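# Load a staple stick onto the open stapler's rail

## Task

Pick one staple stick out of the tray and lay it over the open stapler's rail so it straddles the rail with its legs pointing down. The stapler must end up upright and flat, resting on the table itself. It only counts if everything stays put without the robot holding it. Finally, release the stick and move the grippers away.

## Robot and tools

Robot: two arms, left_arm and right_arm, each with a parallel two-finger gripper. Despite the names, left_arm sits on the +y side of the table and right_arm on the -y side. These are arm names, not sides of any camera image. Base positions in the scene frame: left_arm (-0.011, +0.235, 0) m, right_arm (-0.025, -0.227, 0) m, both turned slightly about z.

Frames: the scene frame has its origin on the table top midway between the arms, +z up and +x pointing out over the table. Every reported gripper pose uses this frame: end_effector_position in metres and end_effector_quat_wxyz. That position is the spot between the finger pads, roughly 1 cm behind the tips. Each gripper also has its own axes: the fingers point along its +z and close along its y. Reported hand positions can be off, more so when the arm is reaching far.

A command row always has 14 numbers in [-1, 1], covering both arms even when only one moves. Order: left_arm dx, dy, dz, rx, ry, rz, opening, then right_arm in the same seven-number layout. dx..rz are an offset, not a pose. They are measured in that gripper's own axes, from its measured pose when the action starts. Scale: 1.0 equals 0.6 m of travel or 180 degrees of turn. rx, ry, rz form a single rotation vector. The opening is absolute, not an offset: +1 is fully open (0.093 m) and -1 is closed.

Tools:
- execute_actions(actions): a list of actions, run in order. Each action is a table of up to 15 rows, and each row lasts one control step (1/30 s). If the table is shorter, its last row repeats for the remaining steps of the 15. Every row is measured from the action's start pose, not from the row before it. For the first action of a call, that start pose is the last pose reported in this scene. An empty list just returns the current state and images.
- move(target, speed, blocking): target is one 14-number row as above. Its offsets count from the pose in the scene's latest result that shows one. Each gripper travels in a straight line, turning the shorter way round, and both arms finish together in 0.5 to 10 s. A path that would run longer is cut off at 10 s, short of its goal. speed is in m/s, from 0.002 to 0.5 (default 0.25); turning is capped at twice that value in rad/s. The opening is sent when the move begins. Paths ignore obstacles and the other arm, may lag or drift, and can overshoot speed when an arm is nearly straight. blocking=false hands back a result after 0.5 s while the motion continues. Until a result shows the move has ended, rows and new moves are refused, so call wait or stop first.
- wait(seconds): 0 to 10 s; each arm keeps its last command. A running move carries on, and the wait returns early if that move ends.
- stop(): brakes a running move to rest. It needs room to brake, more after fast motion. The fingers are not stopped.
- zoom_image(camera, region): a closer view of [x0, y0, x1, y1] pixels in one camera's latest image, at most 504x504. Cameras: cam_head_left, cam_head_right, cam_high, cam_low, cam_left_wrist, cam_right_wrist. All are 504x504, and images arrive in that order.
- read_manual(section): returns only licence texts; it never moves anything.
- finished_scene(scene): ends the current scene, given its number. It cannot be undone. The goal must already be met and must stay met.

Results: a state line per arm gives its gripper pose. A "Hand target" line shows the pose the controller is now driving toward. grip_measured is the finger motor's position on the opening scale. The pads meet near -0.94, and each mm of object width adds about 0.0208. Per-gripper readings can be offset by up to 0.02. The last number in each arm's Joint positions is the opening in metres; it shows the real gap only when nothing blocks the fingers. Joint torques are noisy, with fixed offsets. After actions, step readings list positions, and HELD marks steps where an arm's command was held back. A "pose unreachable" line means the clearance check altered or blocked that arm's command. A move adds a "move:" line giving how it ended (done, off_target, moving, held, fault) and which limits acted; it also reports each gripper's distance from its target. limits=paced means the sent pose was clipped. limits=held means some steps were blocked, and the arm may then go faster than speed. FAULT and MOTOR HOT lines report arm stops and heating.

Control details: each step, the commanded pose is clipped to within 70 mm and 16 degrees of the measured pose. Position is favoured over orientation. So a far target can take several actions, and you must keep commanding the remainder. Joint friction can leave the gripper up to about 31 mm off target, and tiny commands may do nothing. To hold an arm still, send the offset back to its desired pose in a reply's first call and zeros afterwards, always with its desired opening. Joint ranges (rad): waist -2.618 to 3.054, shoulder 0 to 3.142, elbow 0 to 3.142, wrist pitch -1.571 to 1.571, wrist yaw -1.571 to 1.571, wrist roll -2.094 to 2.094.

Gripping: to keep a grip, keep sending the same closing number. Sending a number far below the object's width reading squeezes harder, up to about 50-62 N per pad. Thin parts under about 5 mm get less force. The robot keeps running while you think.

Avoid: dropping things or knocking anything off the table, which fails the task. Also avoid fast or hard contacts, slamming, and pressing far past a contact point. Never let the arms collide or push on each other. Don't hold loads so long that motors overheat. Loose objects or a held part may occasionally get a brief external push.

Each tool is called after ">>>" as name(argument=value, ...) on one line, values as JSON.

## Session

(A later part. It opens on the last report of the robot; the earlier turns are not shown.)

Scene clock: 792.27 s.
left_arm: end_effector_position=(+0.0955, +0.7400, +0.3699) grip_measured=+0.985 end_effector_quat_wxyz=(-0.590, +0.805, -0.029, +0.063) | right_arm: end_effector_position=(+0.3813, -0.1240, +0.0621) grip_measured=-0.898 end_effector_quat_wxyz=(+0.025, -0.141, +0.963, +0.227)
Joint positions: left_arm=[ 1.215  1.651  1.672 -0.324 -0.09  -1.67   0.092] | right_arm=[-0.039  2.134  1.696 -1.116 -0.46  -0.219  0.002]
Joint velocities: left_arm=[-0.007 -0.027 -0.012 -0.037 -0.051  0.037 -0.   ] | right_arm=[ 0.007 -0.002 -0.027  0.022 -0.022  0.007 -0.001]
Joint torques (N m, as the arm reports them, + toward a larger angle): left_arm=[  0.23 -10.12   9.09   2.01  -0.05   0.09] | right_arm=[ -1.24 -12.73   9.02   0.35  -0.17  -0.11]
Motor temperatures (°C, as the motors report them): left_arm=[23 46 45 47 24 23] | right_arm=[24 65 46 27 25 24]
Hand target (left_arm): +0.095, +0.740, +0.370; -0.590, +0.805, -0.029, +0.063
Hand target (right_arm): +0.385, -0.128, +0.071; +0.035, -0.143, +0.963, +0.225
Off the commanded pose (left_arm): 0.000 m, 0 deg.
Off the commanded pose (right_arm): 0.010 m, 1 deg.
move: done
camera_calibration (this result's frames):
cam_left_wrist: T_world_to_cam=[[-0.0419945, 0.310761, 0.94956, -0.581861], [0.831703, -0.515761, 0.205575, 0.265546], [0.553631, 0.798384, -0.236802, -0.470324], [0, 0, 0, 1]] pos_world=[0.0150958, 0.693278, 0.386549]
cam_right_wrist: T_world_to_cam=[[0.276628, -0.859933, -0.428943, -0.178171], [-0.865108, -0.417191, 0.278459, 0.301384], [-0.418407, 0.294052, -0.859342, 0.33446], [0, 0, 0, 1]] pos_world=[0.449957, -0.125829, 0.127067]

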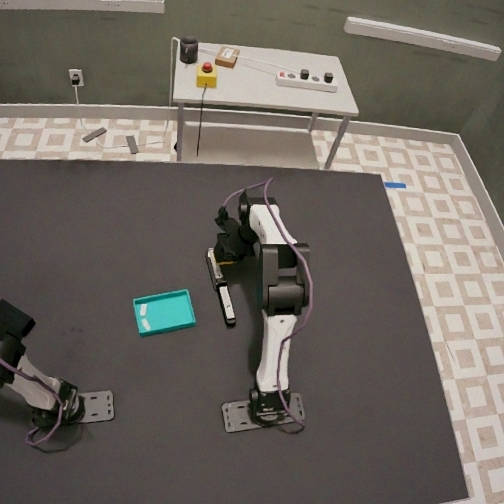

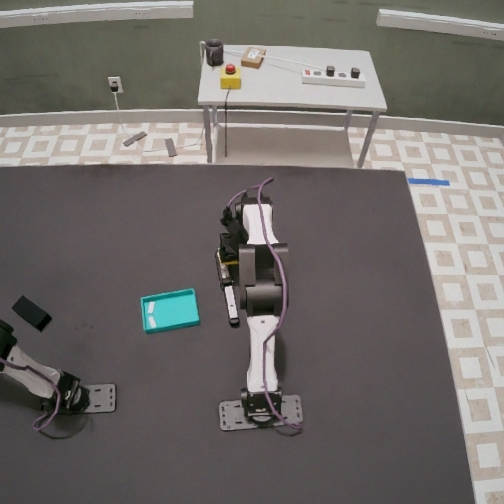

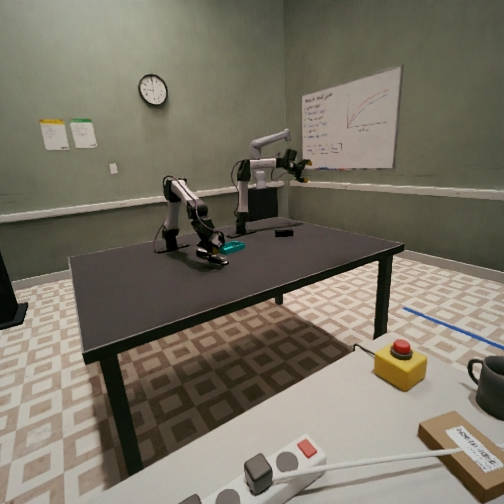

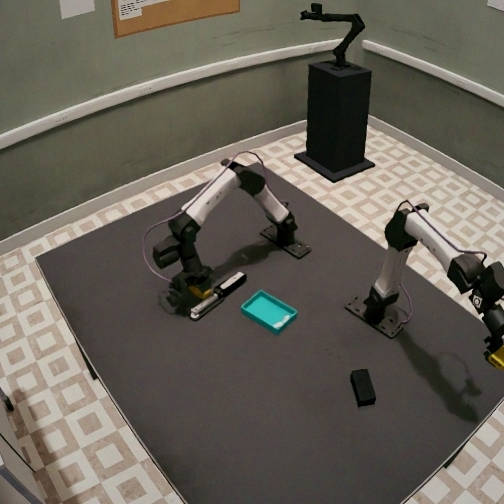

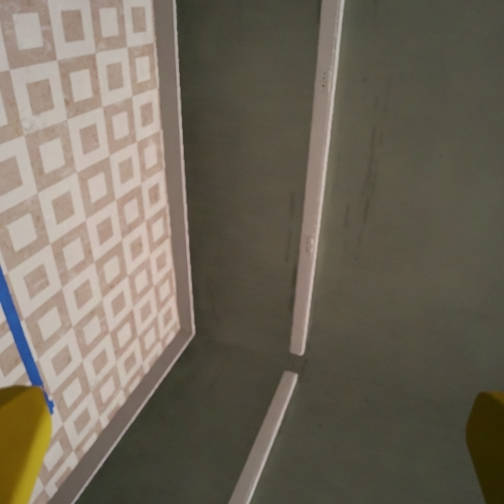

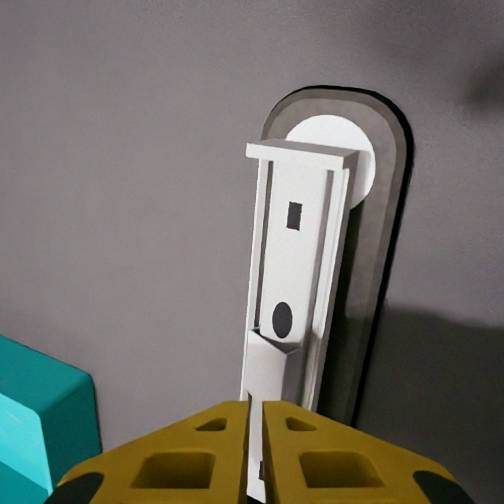

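>>> move(target=[0,0,0,0,0,0,1,0,0,-0.04,0.14,0,0,-0.32], speed=0.15)

>>> move(target=[0,0,0,0,0,0,1,0,0,0,0,0,0.5,-0.32], speed=0.3)

Scene clock: 805.00 s.
left_arm: end_effector_position=(+0.0955, +0.7400, +0.3699) grip_measured=+0.985 end_effector_quat_wxyz=(-0.590, +0.805, -0.029, +0.063) | right_arm: end_effector_position=(+0.3814, -0.1348, +0.0778) grip_measured=-0.321 end_effector_quat_wxyz=(+0.048, -0.135, +0.990, +0.019)
Joint positions: left_arm=[ 1.215  1.651  1.672 -0.324 -0.09  -1.67   0.092] | right_arm=[ 0.103  2.05   1.696 -1.118 -0.03  -0.059  0.03 ]
Joint velocities: left_arm=[-0.022 -0.007  0.012  0.007 -0.037 -0.037 -0.   ] | right_arm=[-0.012 -0.017 -0.002 -0.037  0.007  0.051 -0.001]
Joint torques (N m, as the arm reports them, + toward a larger angle): left_arm=[  0.07 -10.21   8.94   2.    -0.04   0.11] | right_arm=[  0.21 -12.5    8.27   0.49   0.19   0.11]
Motor temperatures (°C, as the motors report them): left_arm=[23 46 45 47 24 23] | right_arm=[24 67 46 27 25 24]
Hand target (left_arm): +0.095, +0.740, +0.370; -0.590, +0.805, -0.029, +0.063
Hand target (right_arm): +0.382, -0.135, +0.084; +0.054, -0.133, +0.990, +0.012
Off the commanded pose (left_arm): 0.000 m, 0 deg.
Off the commanded pose (right_arm): 0.006 m, 1 deg.
move: done
camera_calibration (this result's frames):
cam_left_wrist: T_world_to_cam=[[-0.0419945, 0.310761, 0.94956, -0.581861], [0.831703, -0.515761, 0.205575, 0.265546], [0.553631, 0.798384, -0.236802, -0.470324], [0, 0, 0, 1]] pos_world=[0.0150958, 0.693278, 0.386549]
cam_right_wrist: T_world_to_cam=[[0.261355, -0.964968, -0.0230132, -0.220621], [-0.909713, -0.25422, 0.32832, 0.327729], [-0.322669, -0.0648727, -0.944286, 0.27285], [0, 0, 0, 1]] pos_world=[0.44384, -0.111877, 0.144971]

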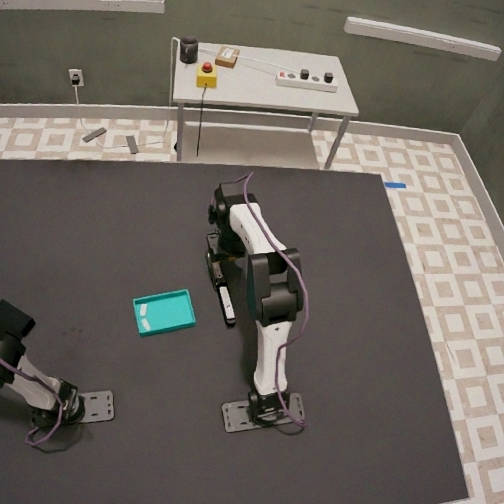

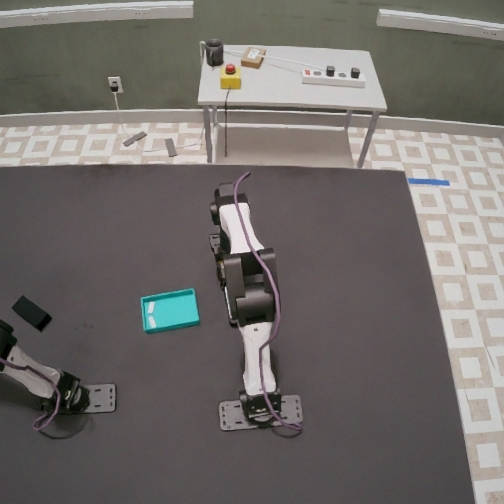

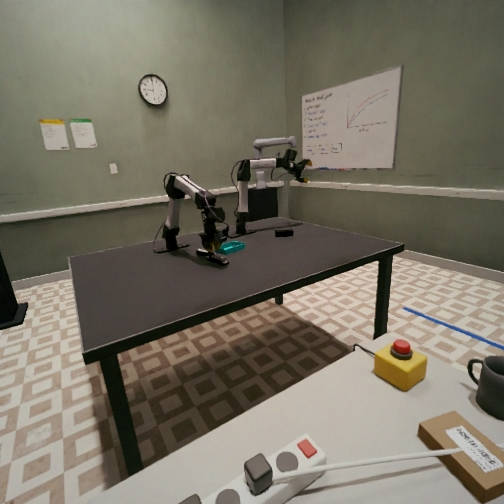

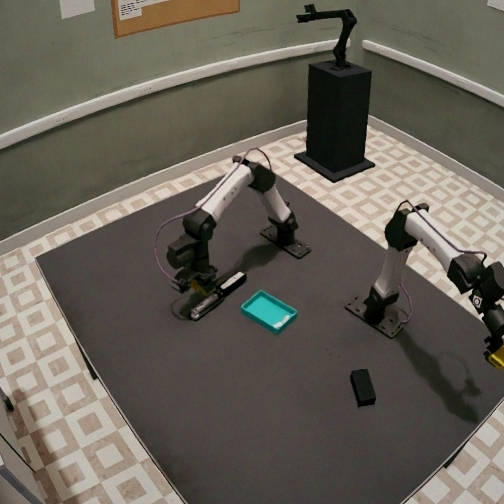

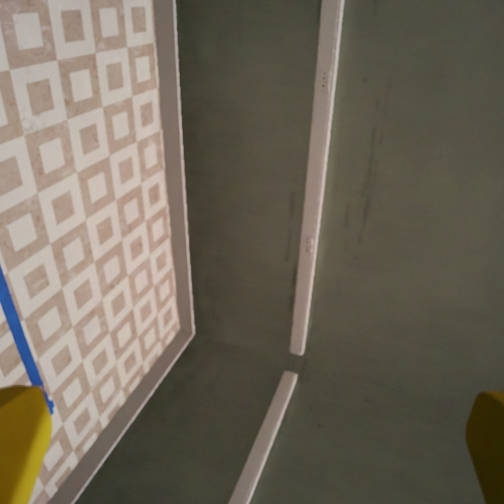

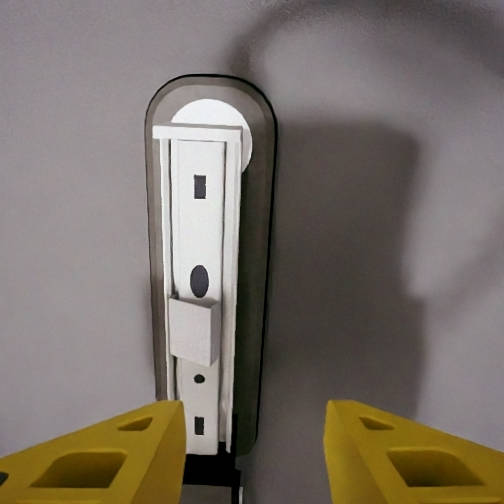

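Scene clock: 808.23 s.
left_arm: end_effector_position=(+0.0955, +0.7400, +0.3699) grip_measured=+0.985 end_effector_quat_wxyz=(-0.590, +0.805, -0.029, +0.063) | right_arm: end_effector_position=(+0.3814, -0.1348, +0.0778) grip_measured=-0.321 end_effector_quat_wxyz=(+0.021, +0.600, +0.798, +0.047)
Joint positions: left_arm=[ 1.215  1.651  1.672 -0.324 -0.09  -1.67   0.092] | right_arm=[ 0.103  2.05   1.696 -1.118 -0.03   1.501  0.03 ]
Joint velocities: left_arm=[-0.007 -0.012  0.002 -0.037  0.037  0.037 -0.   ] | right_arm=[-0.002  0.017  0.002 -0.022 -0.066  0.007 -0.001]
Joint torques (N m, as the arm reports them, + toward a larger angle): left_arm=[  0.14 -10.14   8.92   2.02  -0.04   0.1 ] | right_arm=[ -0.45 -11.51   7.56   0.5    0.16   0.12]
Motor temperatures (°C, as the motors report them): left_arm=[23 46 45 47 24 23] | right_arm=[24 66 46 27 25 24]
Hand target (left_arm): +0.095, +0.740, +0.370; -0.590, +0.805, -0.029, +0.063
Hand target (right_arm): +0.381, -0.135, +0.078; +0.021, +0.604, +0.795, +0.047
Off the commanded pose (left_arm): 0.000 m, 0 deg.
Off the commanded pose (right_arm): 0.000 m, 1 deg.
move: done
camera_calibration (this result's frames):
cam_left_wrist: T_world_to_cam=[[-0.0419945, 0.310761, 0.94956, -0.581861], [0.831703, -0.515761, 0.205575, 0.265546], [0.553631, 0.798384, -0.236802, -0.470324], [0, 0, 0, 1]] pos_world=[0.0150958, 0.693278, 0.386549]
cam_right_wrist: T_world_to_cam=[[-0.958142, -0.2689, -0.0982693, 0.344195], [-0.284192, 0.851807, 0.440069, 0.229484], [-0.0346283, 0.449576, -0.892571, 0.228283], [0, 0, 0, 1]] pos_world=[0.40291, -0.205552, 0.136594]

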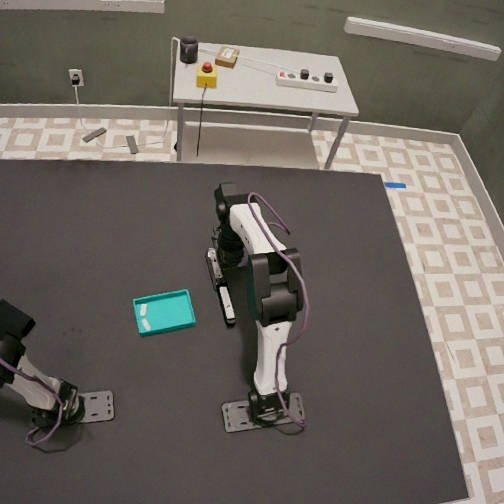

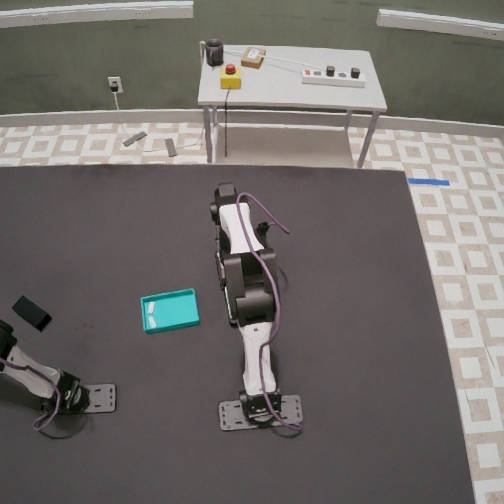

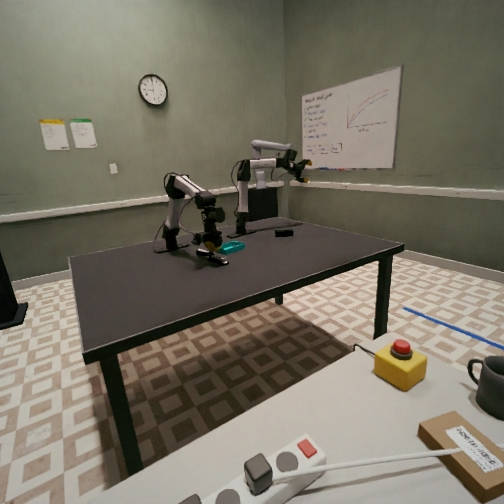

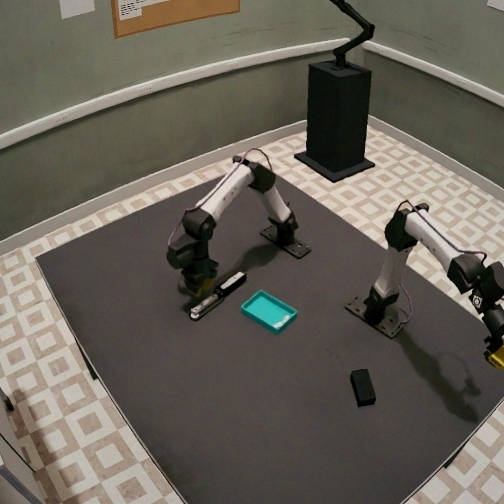

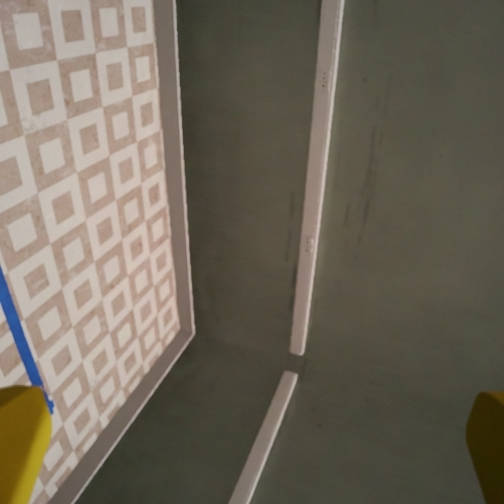

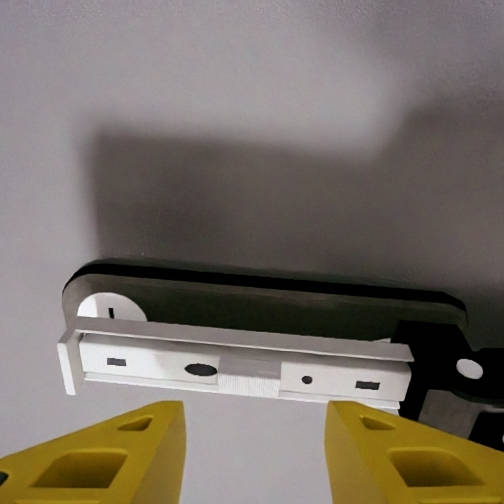

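>>> move(target=[0,0,0,0,0,0,1,0.026,-0.004,0.035,0,0,0,-0.32], speed=0.04)

Scene clock: 817.60 s.
left_arm: end_effector_position=(+0.0955, +0.7400, +0.3699) grip_measured=+0.985 end_effector_quat_wxyz=(-0.590, +0.805, -0.029, +0.063) | right_arm: end_effector_position=(+0.3812, -0.1204, +0.0664) grip_measured=-0.321 end_effector_quat_wxyz=(+0.026, +0.598, +0.799, +0.055)
Joint positions: left_arm=[ 1.215  1.651  1.672 -0.324 -0.09  -1.67   0.092] | right_arm=[ 0.136  2.05   1.648 -1.05  -0.03   1.531  0.03 ]
Joint velocities: left_arm=[ 0.007  0.022 -0.007 -0.037 -0.095  0.007 -0.   ] | right_arm=[ 0.012  0.007  0.017  0.037 -0.037  0.095  0.   ]
Joint torques (N m, as the arm reports them, + toward a larger angle): left_arm=[  0.04 -10.07   9.01   2.01  -0.04   0.1 ] | right_arm=[  0.27 -10.8    5.6    0.59   0.21   0.12]
Motor temperatures (°C, as the motors report them): left_arm=[23 46 45 47 24 23] | right_arm=[24 66 46 27 25 24]
Hand target (left_arm): +0.095, +0.740, +0.370; -0.590, +0.805, -0.029, +0.063
Hand target (right_arm): +0.377, -0.119, +0.057; +0.021, +0.600, +0.798, +0.047
Off the commanded pose (left_arm): 0.000 m, 0 deg.
Off the commanded pose (right_arm): 0.010 m, 1 deg.
move: done
camera_calibration (this result's frames):
cam_left_wrist: T_world_to_cam=[[-0.0419945, 0.310761, 0.94956, -0.581861], [0.831703, -0.515761, 0.205575, 0.265546], [0.553631, 0.798384, -0.236802, -0.470324], [0, 0, 0, 1]] pos_world=[0.0150958, 0.693278, 0.386549]
cam_right_wrist: T_world_to_cam=[[-0.95536, -0.271198, -0.117217, 0.346581], [-0.294745, 0.847575, 0.441296, 0.225643], [-0.0203288, 0.456145, -0.889673, 0.206811], [0, 0, 0, 1]] pos_world=[0.401821, -0.191593, 0.125044]

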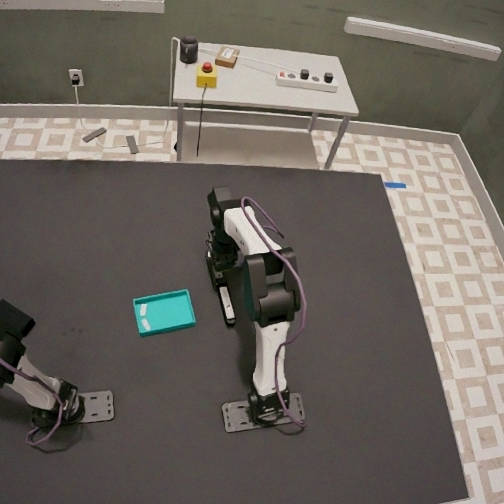

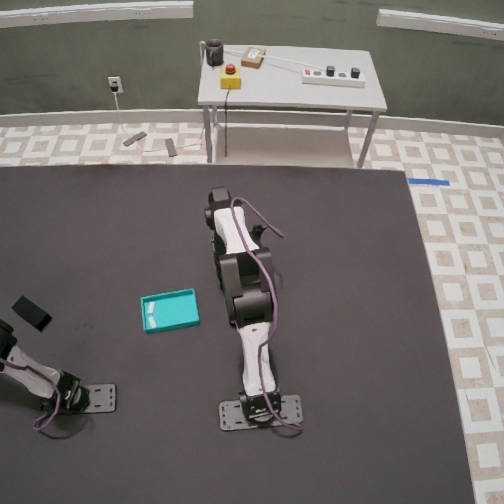

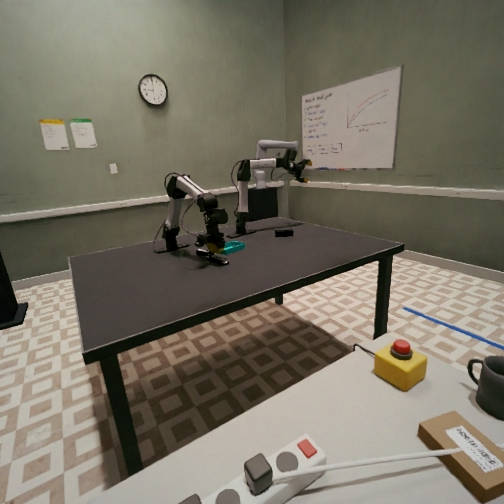

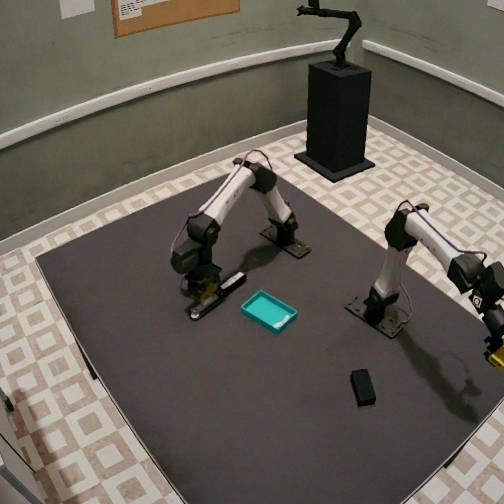

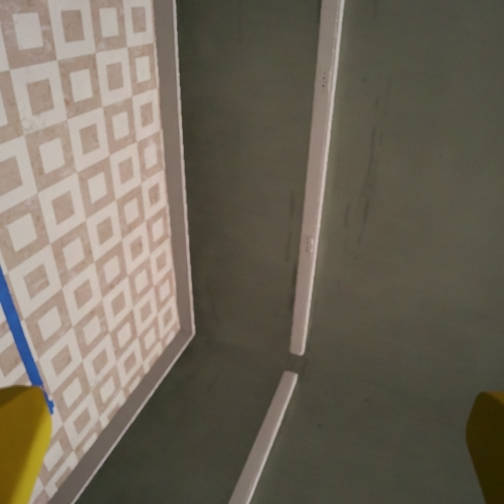

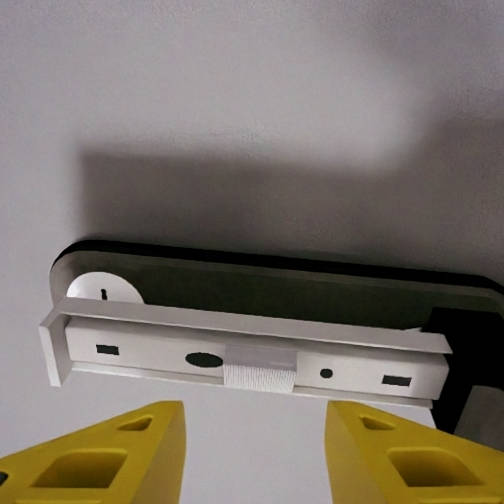

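>>> move(target=[0,0,0,0,0,0,1,0,-0.016,0.042,0,0,0,-0.32], speed=0.015)

Scene clock: 826.07 s.
left_arm: end_effector_position=(+0.0955, +0.7400, +0.3699) grip_measured=+0.985 end_effector_quat_wxyz=(-0.590, +0.805, -0.029, +0.063) | right_arm: end_effector_position=(+0.3789, -0.1210, +0.0486) grip_measured=-0.321 end_effector_quat_wxyz=(+0.029, +0.598, +0.799, +0.059)
Joint positions: left_arm=[ 1.215  1.651  1.672 -0.324 -0.09  -1.67   0.092] | right_arm=[ 0.136  2.047  1.57  -0.966 -0.03   1.532  0.03 ]
Joint velocities: left_arm=[ 0.002  0.017 -0.017  0.037  0.066 -0.066  0.   ] | right_arm=[ 0.002 -0.012  0.007  0.095 -0.022  0.066 -0.   ]
Joint torques (N m, as the arm reports them, + toward a larger angle): left_arm=[  0.07 -10.16   8.98   2.01  -0.06   0.12] | right_arm=[ -0.31 -11.24   4.72   0.74   0.18   0.01]
Motor temperatures (°C, as the motors report them): left_arm=[23 46 45 47 24 23] | right_arm=[24 65 45 27 25 24]
Hand target (left_arm): +0.095, +0.740, +0.370; -0.590, +0.805, -0.029, +0.063
Hand target (right_arm): +0.375, -0.121, +0.040; +0.026, +0.598, +0.799, +0.055
Off the commanded pose (left_arm): 0.000 m, 0 deg.
Off the commanded pose (right_arm): 0.009 m, 1 deg.
move: done
camera_calibration (this result's frames):
cam_left_wrist: T_world_to_cam=[[-0.0419945, 0.310761, 0.94956, -0.581861], [0.831703, -0.515761, 0.205575, 0.265546], [0.553631, 0.798384, -0.236802, -0.470324], [0, 0, 0, 1]] pos_world=[0.0150958, 0.693278, 0.386549]
cam_right_wrist: T_world_to_cam=[[-0.954441, -0.270184, -0.126658, 0.342419], [-0.298165, 0.846746, 0.440589, 0.23451], [-0.0117931, 0.458281, -0.888729, 0.188222], [0, 0, 0, 1]] pos_world=[0.398961, -0.192313, 0.107326]

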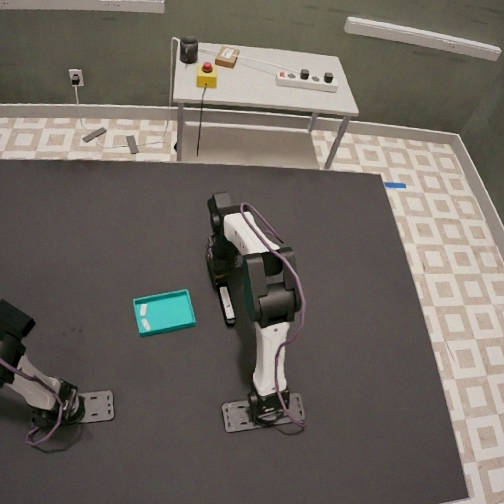

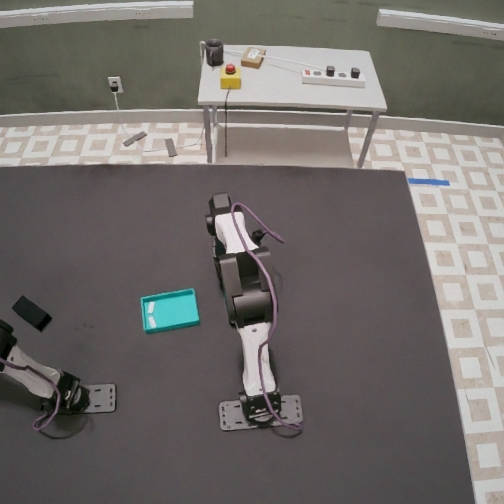

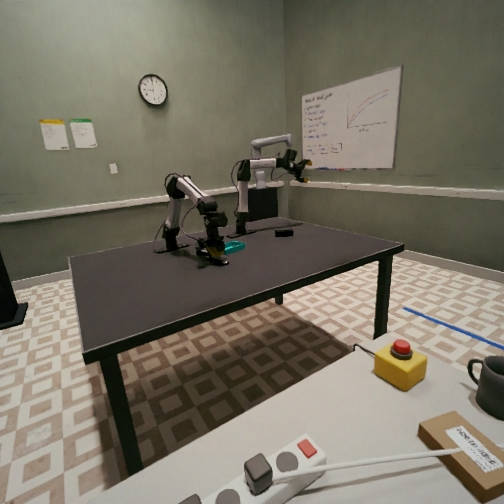

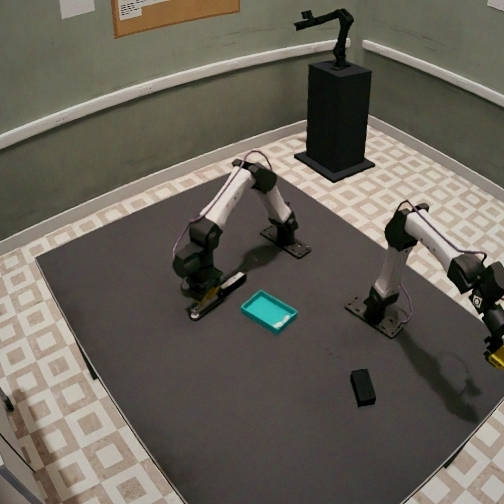

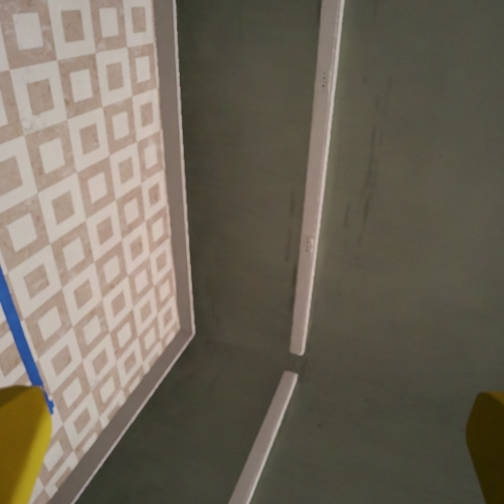

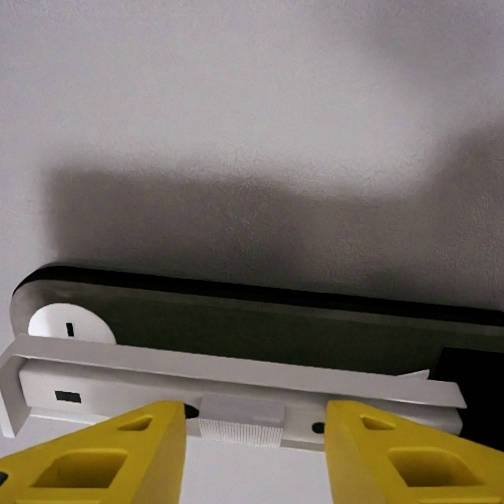

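>>> execute_actions(actions=[[[0,0,0,0,0,0,1,0,0,0,0,0,0,-0.52]],[[0,0,0,0,0,0,1,0,0,0,0,0,0,-0.72]]])

>>> move(target=[0,0,0,0,0,0,1,0,0,-0.045,0,0,0,-0.72], speed=0.02)

Scene clock: 832.57 s.
left_arm: end_effector_position=(+0.0955, +0.7400, +0.3699) grip_measured=+0.985 end_effector_quat_wxyz=(-0.590, +0.805, -0.029, +0.063) | right_arm: end_effector_position=(+0.3826, -0.1201, +0.0493) grip_measured=-0.712 end_effector_quat_wxyz=(+0.034, +0.598, +0.798, +0.065)
Joint positions: left_arm=[ 1.215  1.651  1.672 -0.324 -0.09  -1.67   0.092] | right_arm=[ 0.136  2.046  1.57  -0.95  -0.03   1.532  0.011]
Joint velocities: left_arm=[-0.002  0.002 -0.002 -0.037 -0.007 -0.037  0.   ] | right_arm=[-0.007  0.002  0.022  0.022  0.007  0.037 -0.001]
Joint torques (N m, as the arm reports them, + toward a larger angle): left_arm=[  0.08 -10.14   8.97   2.01  -0.05   0.12] | right_arm=[ -0.38 -11.24   7.35   0.52   0.14   0.02]
Motor temperatures (°C, as the motors report them): left_arm=[23 46 45 47 24 23] | right_arm=[24 65 45 27 25 24]
Hand target (left_arm): +0.095, +0.740, +0.370; -0.590, +0.805, -0.029, +0.063
Hand target (right_arm): +0.380, -0.121, +0.049; +0.031, +0.598, +0.798, +0.062
Off the commanded pose (left_arm): 0.000 m, 0 deg.
Off the commanded pose (right_arm): 0.002 m, 1 deg.
Step readings (end_effector_position; steps 1 to 15: 1st action; 16 to 30: 2nd action):
0: left_arm (+0.0955, +0.7400, +0.3699) | right_arm (+0.3789, -0.1210, +0.0488)
1: left_arm (+0.0955, +0.7400, +0.3699) | right_arm (+0.3788, -0.1210, +0.0488)
2: left_arm (+0.0955, +0.7400, +0.3699) | right_arm (+0.3797, -0.1208, +0.0489)
4: left_arm (+0.0955, +0.7400, +0.3699) | right_arm (+0.3803, -0.1206, +0.0490)
8: left_arm (+0.0955, +0.7400, +0.3699) | right_arm (+0.3804, -0.1206, +0.0490)
15: left_arm (+0.0955, +0.7400, +0.3699) | right_arm (+0.3804, -0.1206, +0.0490)
16: left_arm (+0.0955, +0.7400, +0.3699) | right_arm (+0.3815, -0.1203, +0.0492)
17: left_arm (+0.0955, +0.7400, +0.3699) | right_arm (+0.3826, -0.1201, +0.0493)
19: left_arm (+0.0955, +0.7400, +0.3699) | right_arm (+0.3826, -0.1201, +0.0493)
23: left_arm (+0.0955, +0.7400, +0.3699) | right_arm (+0.3826, -0.1201, +0.0493)
30: end_effector_position above
camera_calibration (this result's frames):
cam_left_wrist: T_world_to_cam=[[-0.0419945, 0.310761, 0.94956, -0.581861], [0.831703, -0.515761, 0.205575, 0.265546], [0.553631, 0.798384, -0.236802, -0.470324], [0, 0, 0, 1]] pos_world=[0.0150958, 0.693278, 0.386549]
cam_right_wrist: T_world_to_cam=[[-0.952296, -0.26965, -0.142903, 0.346388], [-0.305167, 0.845004, 0.439137, 0.237081], [0.00234015, 0.461798, -0.886982, 0.183369], [0, 0, 0, 1]] pos_world=[0.401784, -0.19161, 0.108033]

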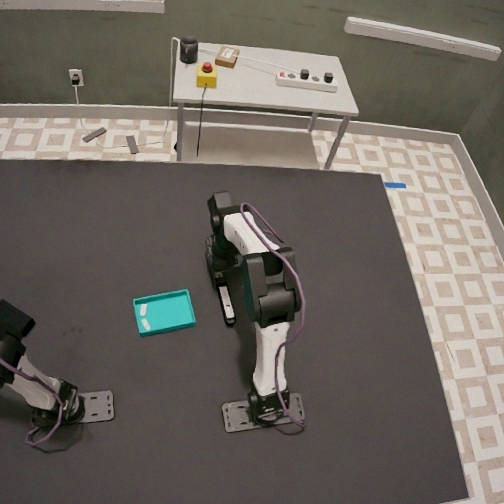

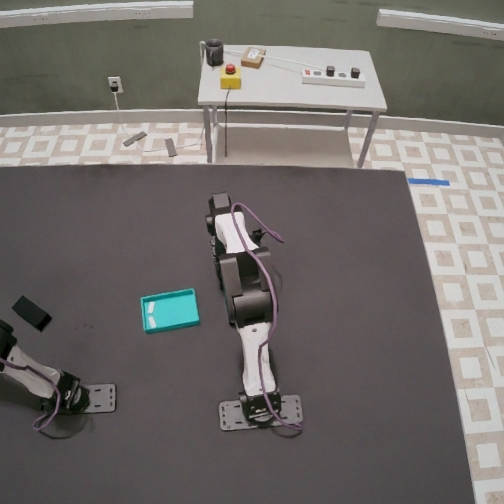

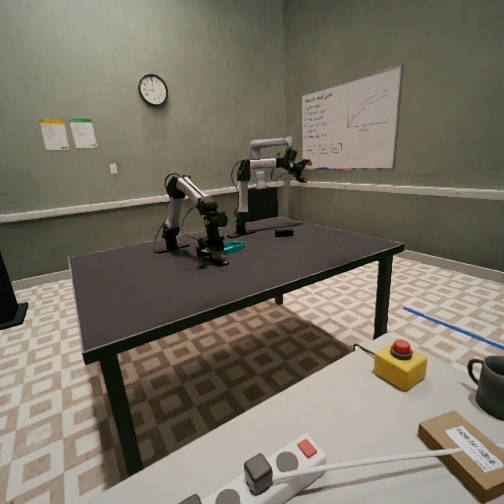

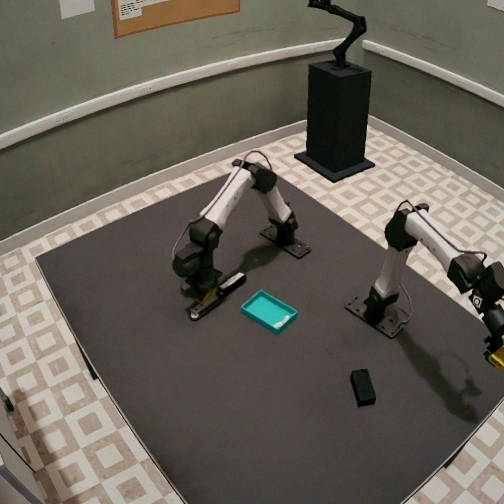

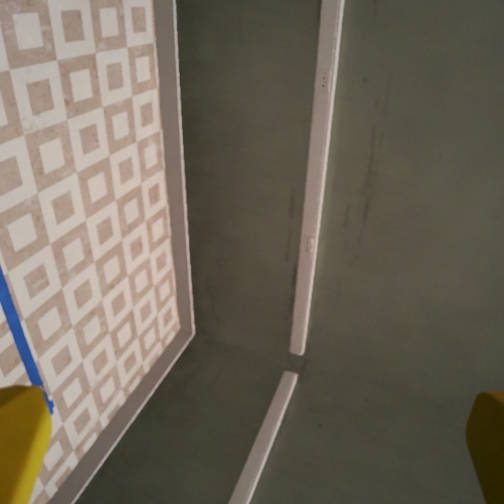

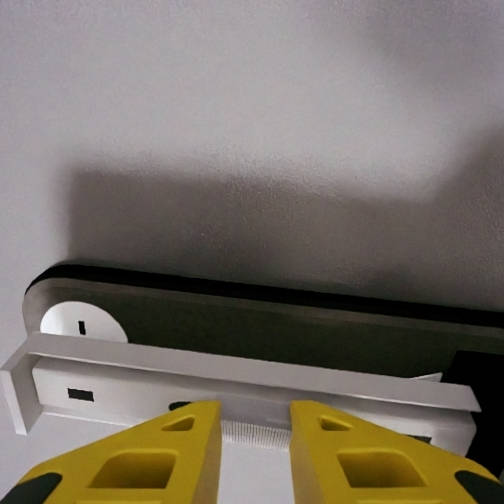

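Scene clock: 834.17 s.
left_arm: end_effector_position=(+0.0955, +0.7400, +0.3699) grip_measured=+0.985 end_effector_quat_wxyz=(-0.590, +0.805, -0.029, +0.063) | right_arm: end_effector_position=(+0.3767, -0.1215, +0.0663) grip_measured=-0.712 end_effector_quat_wxyz=(+0.029, +0.598, +0.799, +0.059)
Joint positions: left_arm=[ 1.215  1.651  1.672 -0.324 -0.09  -1.67   0.092] | right_arm=[ 0.136  2.023  1.606 -1.026 -0.03   1.532  0.011]
Joint velocities: left_arm=[ 0.002 -0.027 -0.007  0.037 -0.037  0.051 -0.   ] | right_arm=[ 0.017  0.002 -0.007 -0.007  0.007 -0.022 -0.001]
Joint torques (N m, as the arm reports them, + toward a larger angle): left_arm=[  0.16 -10.11   8.96   2.01  -0.04   0.11] | right_arm=[ -0.53 -12.21   9.18   0.44   0.15   0.  ]
Motor temperatures (°C, as the motors report them): left_arm=[23 46 45 47 24 23] | right_arm=[24 65 45 27 25 24]
Hand target (left_arm): +0.095, +0.740, +0.370; -0.590, +0.805, -0.029, +0.063
Hand target (right_arm): +0.379, -0.122, +0.076; +0.034, +0.598, +0.798, +0.065
Off the commanded pose (left_arm): 0.000 m, 0 deg.
Off the commanded pose (right_arm): 0.010 m, 1 deg.
move: done
camera_calibration (this result's frames):
cam_left_wrist: T_world_to_cam=[[-0.0419945, 0.310761, 0.94956, -0.581861], [0.831703, -0.515761, 0.205575, 0.265546], [0.553631, 0.798384, -0.236802, -0.470324], [0, 0, 0, 1]] pos_world=[0.0150958, 0.693278, 0.386549]
cam_right_wrist: T_world_to_cam=[[-0.954347, -0.270161, -0.127414, 0.342416], [-0.298491, 0.846665, 0.440524, 0.226637], [-0.0111352, 0.458445, -0.888653, 0.203942], [0, 0, 0, 1]] pos_world=[0.396704, -0.192874, 0.125024]

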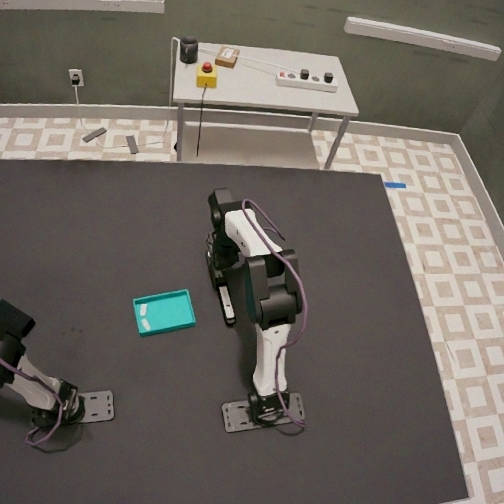

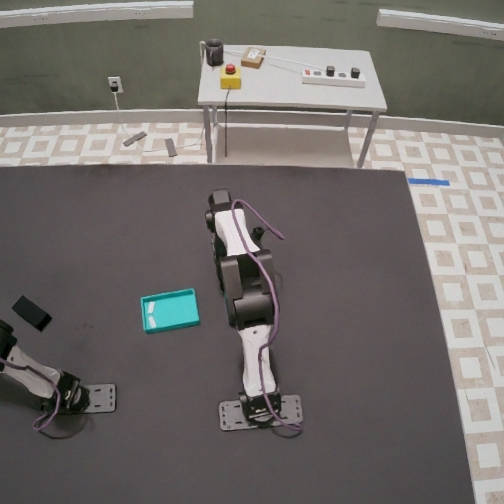

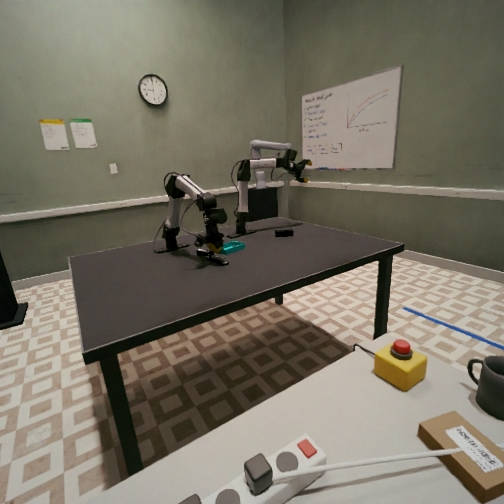

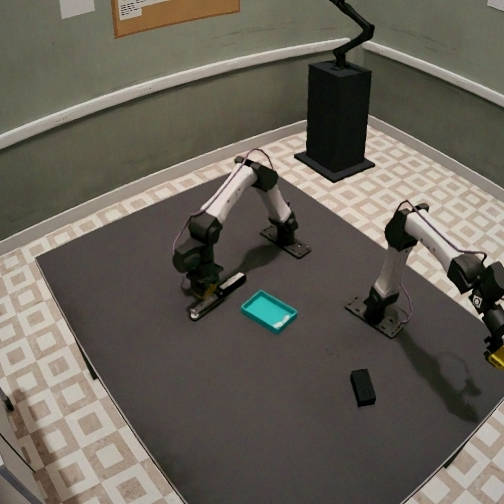

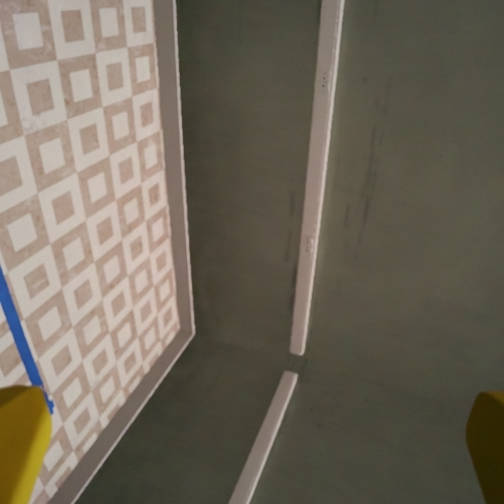

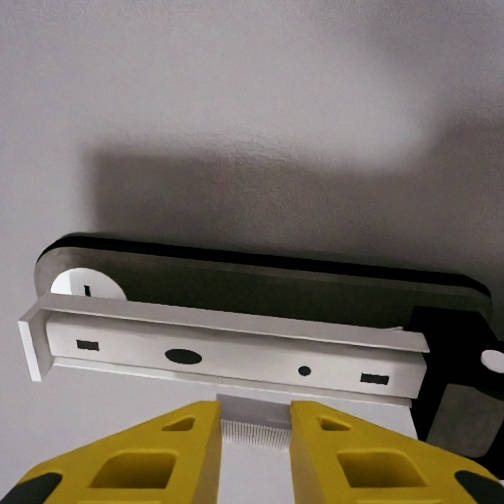

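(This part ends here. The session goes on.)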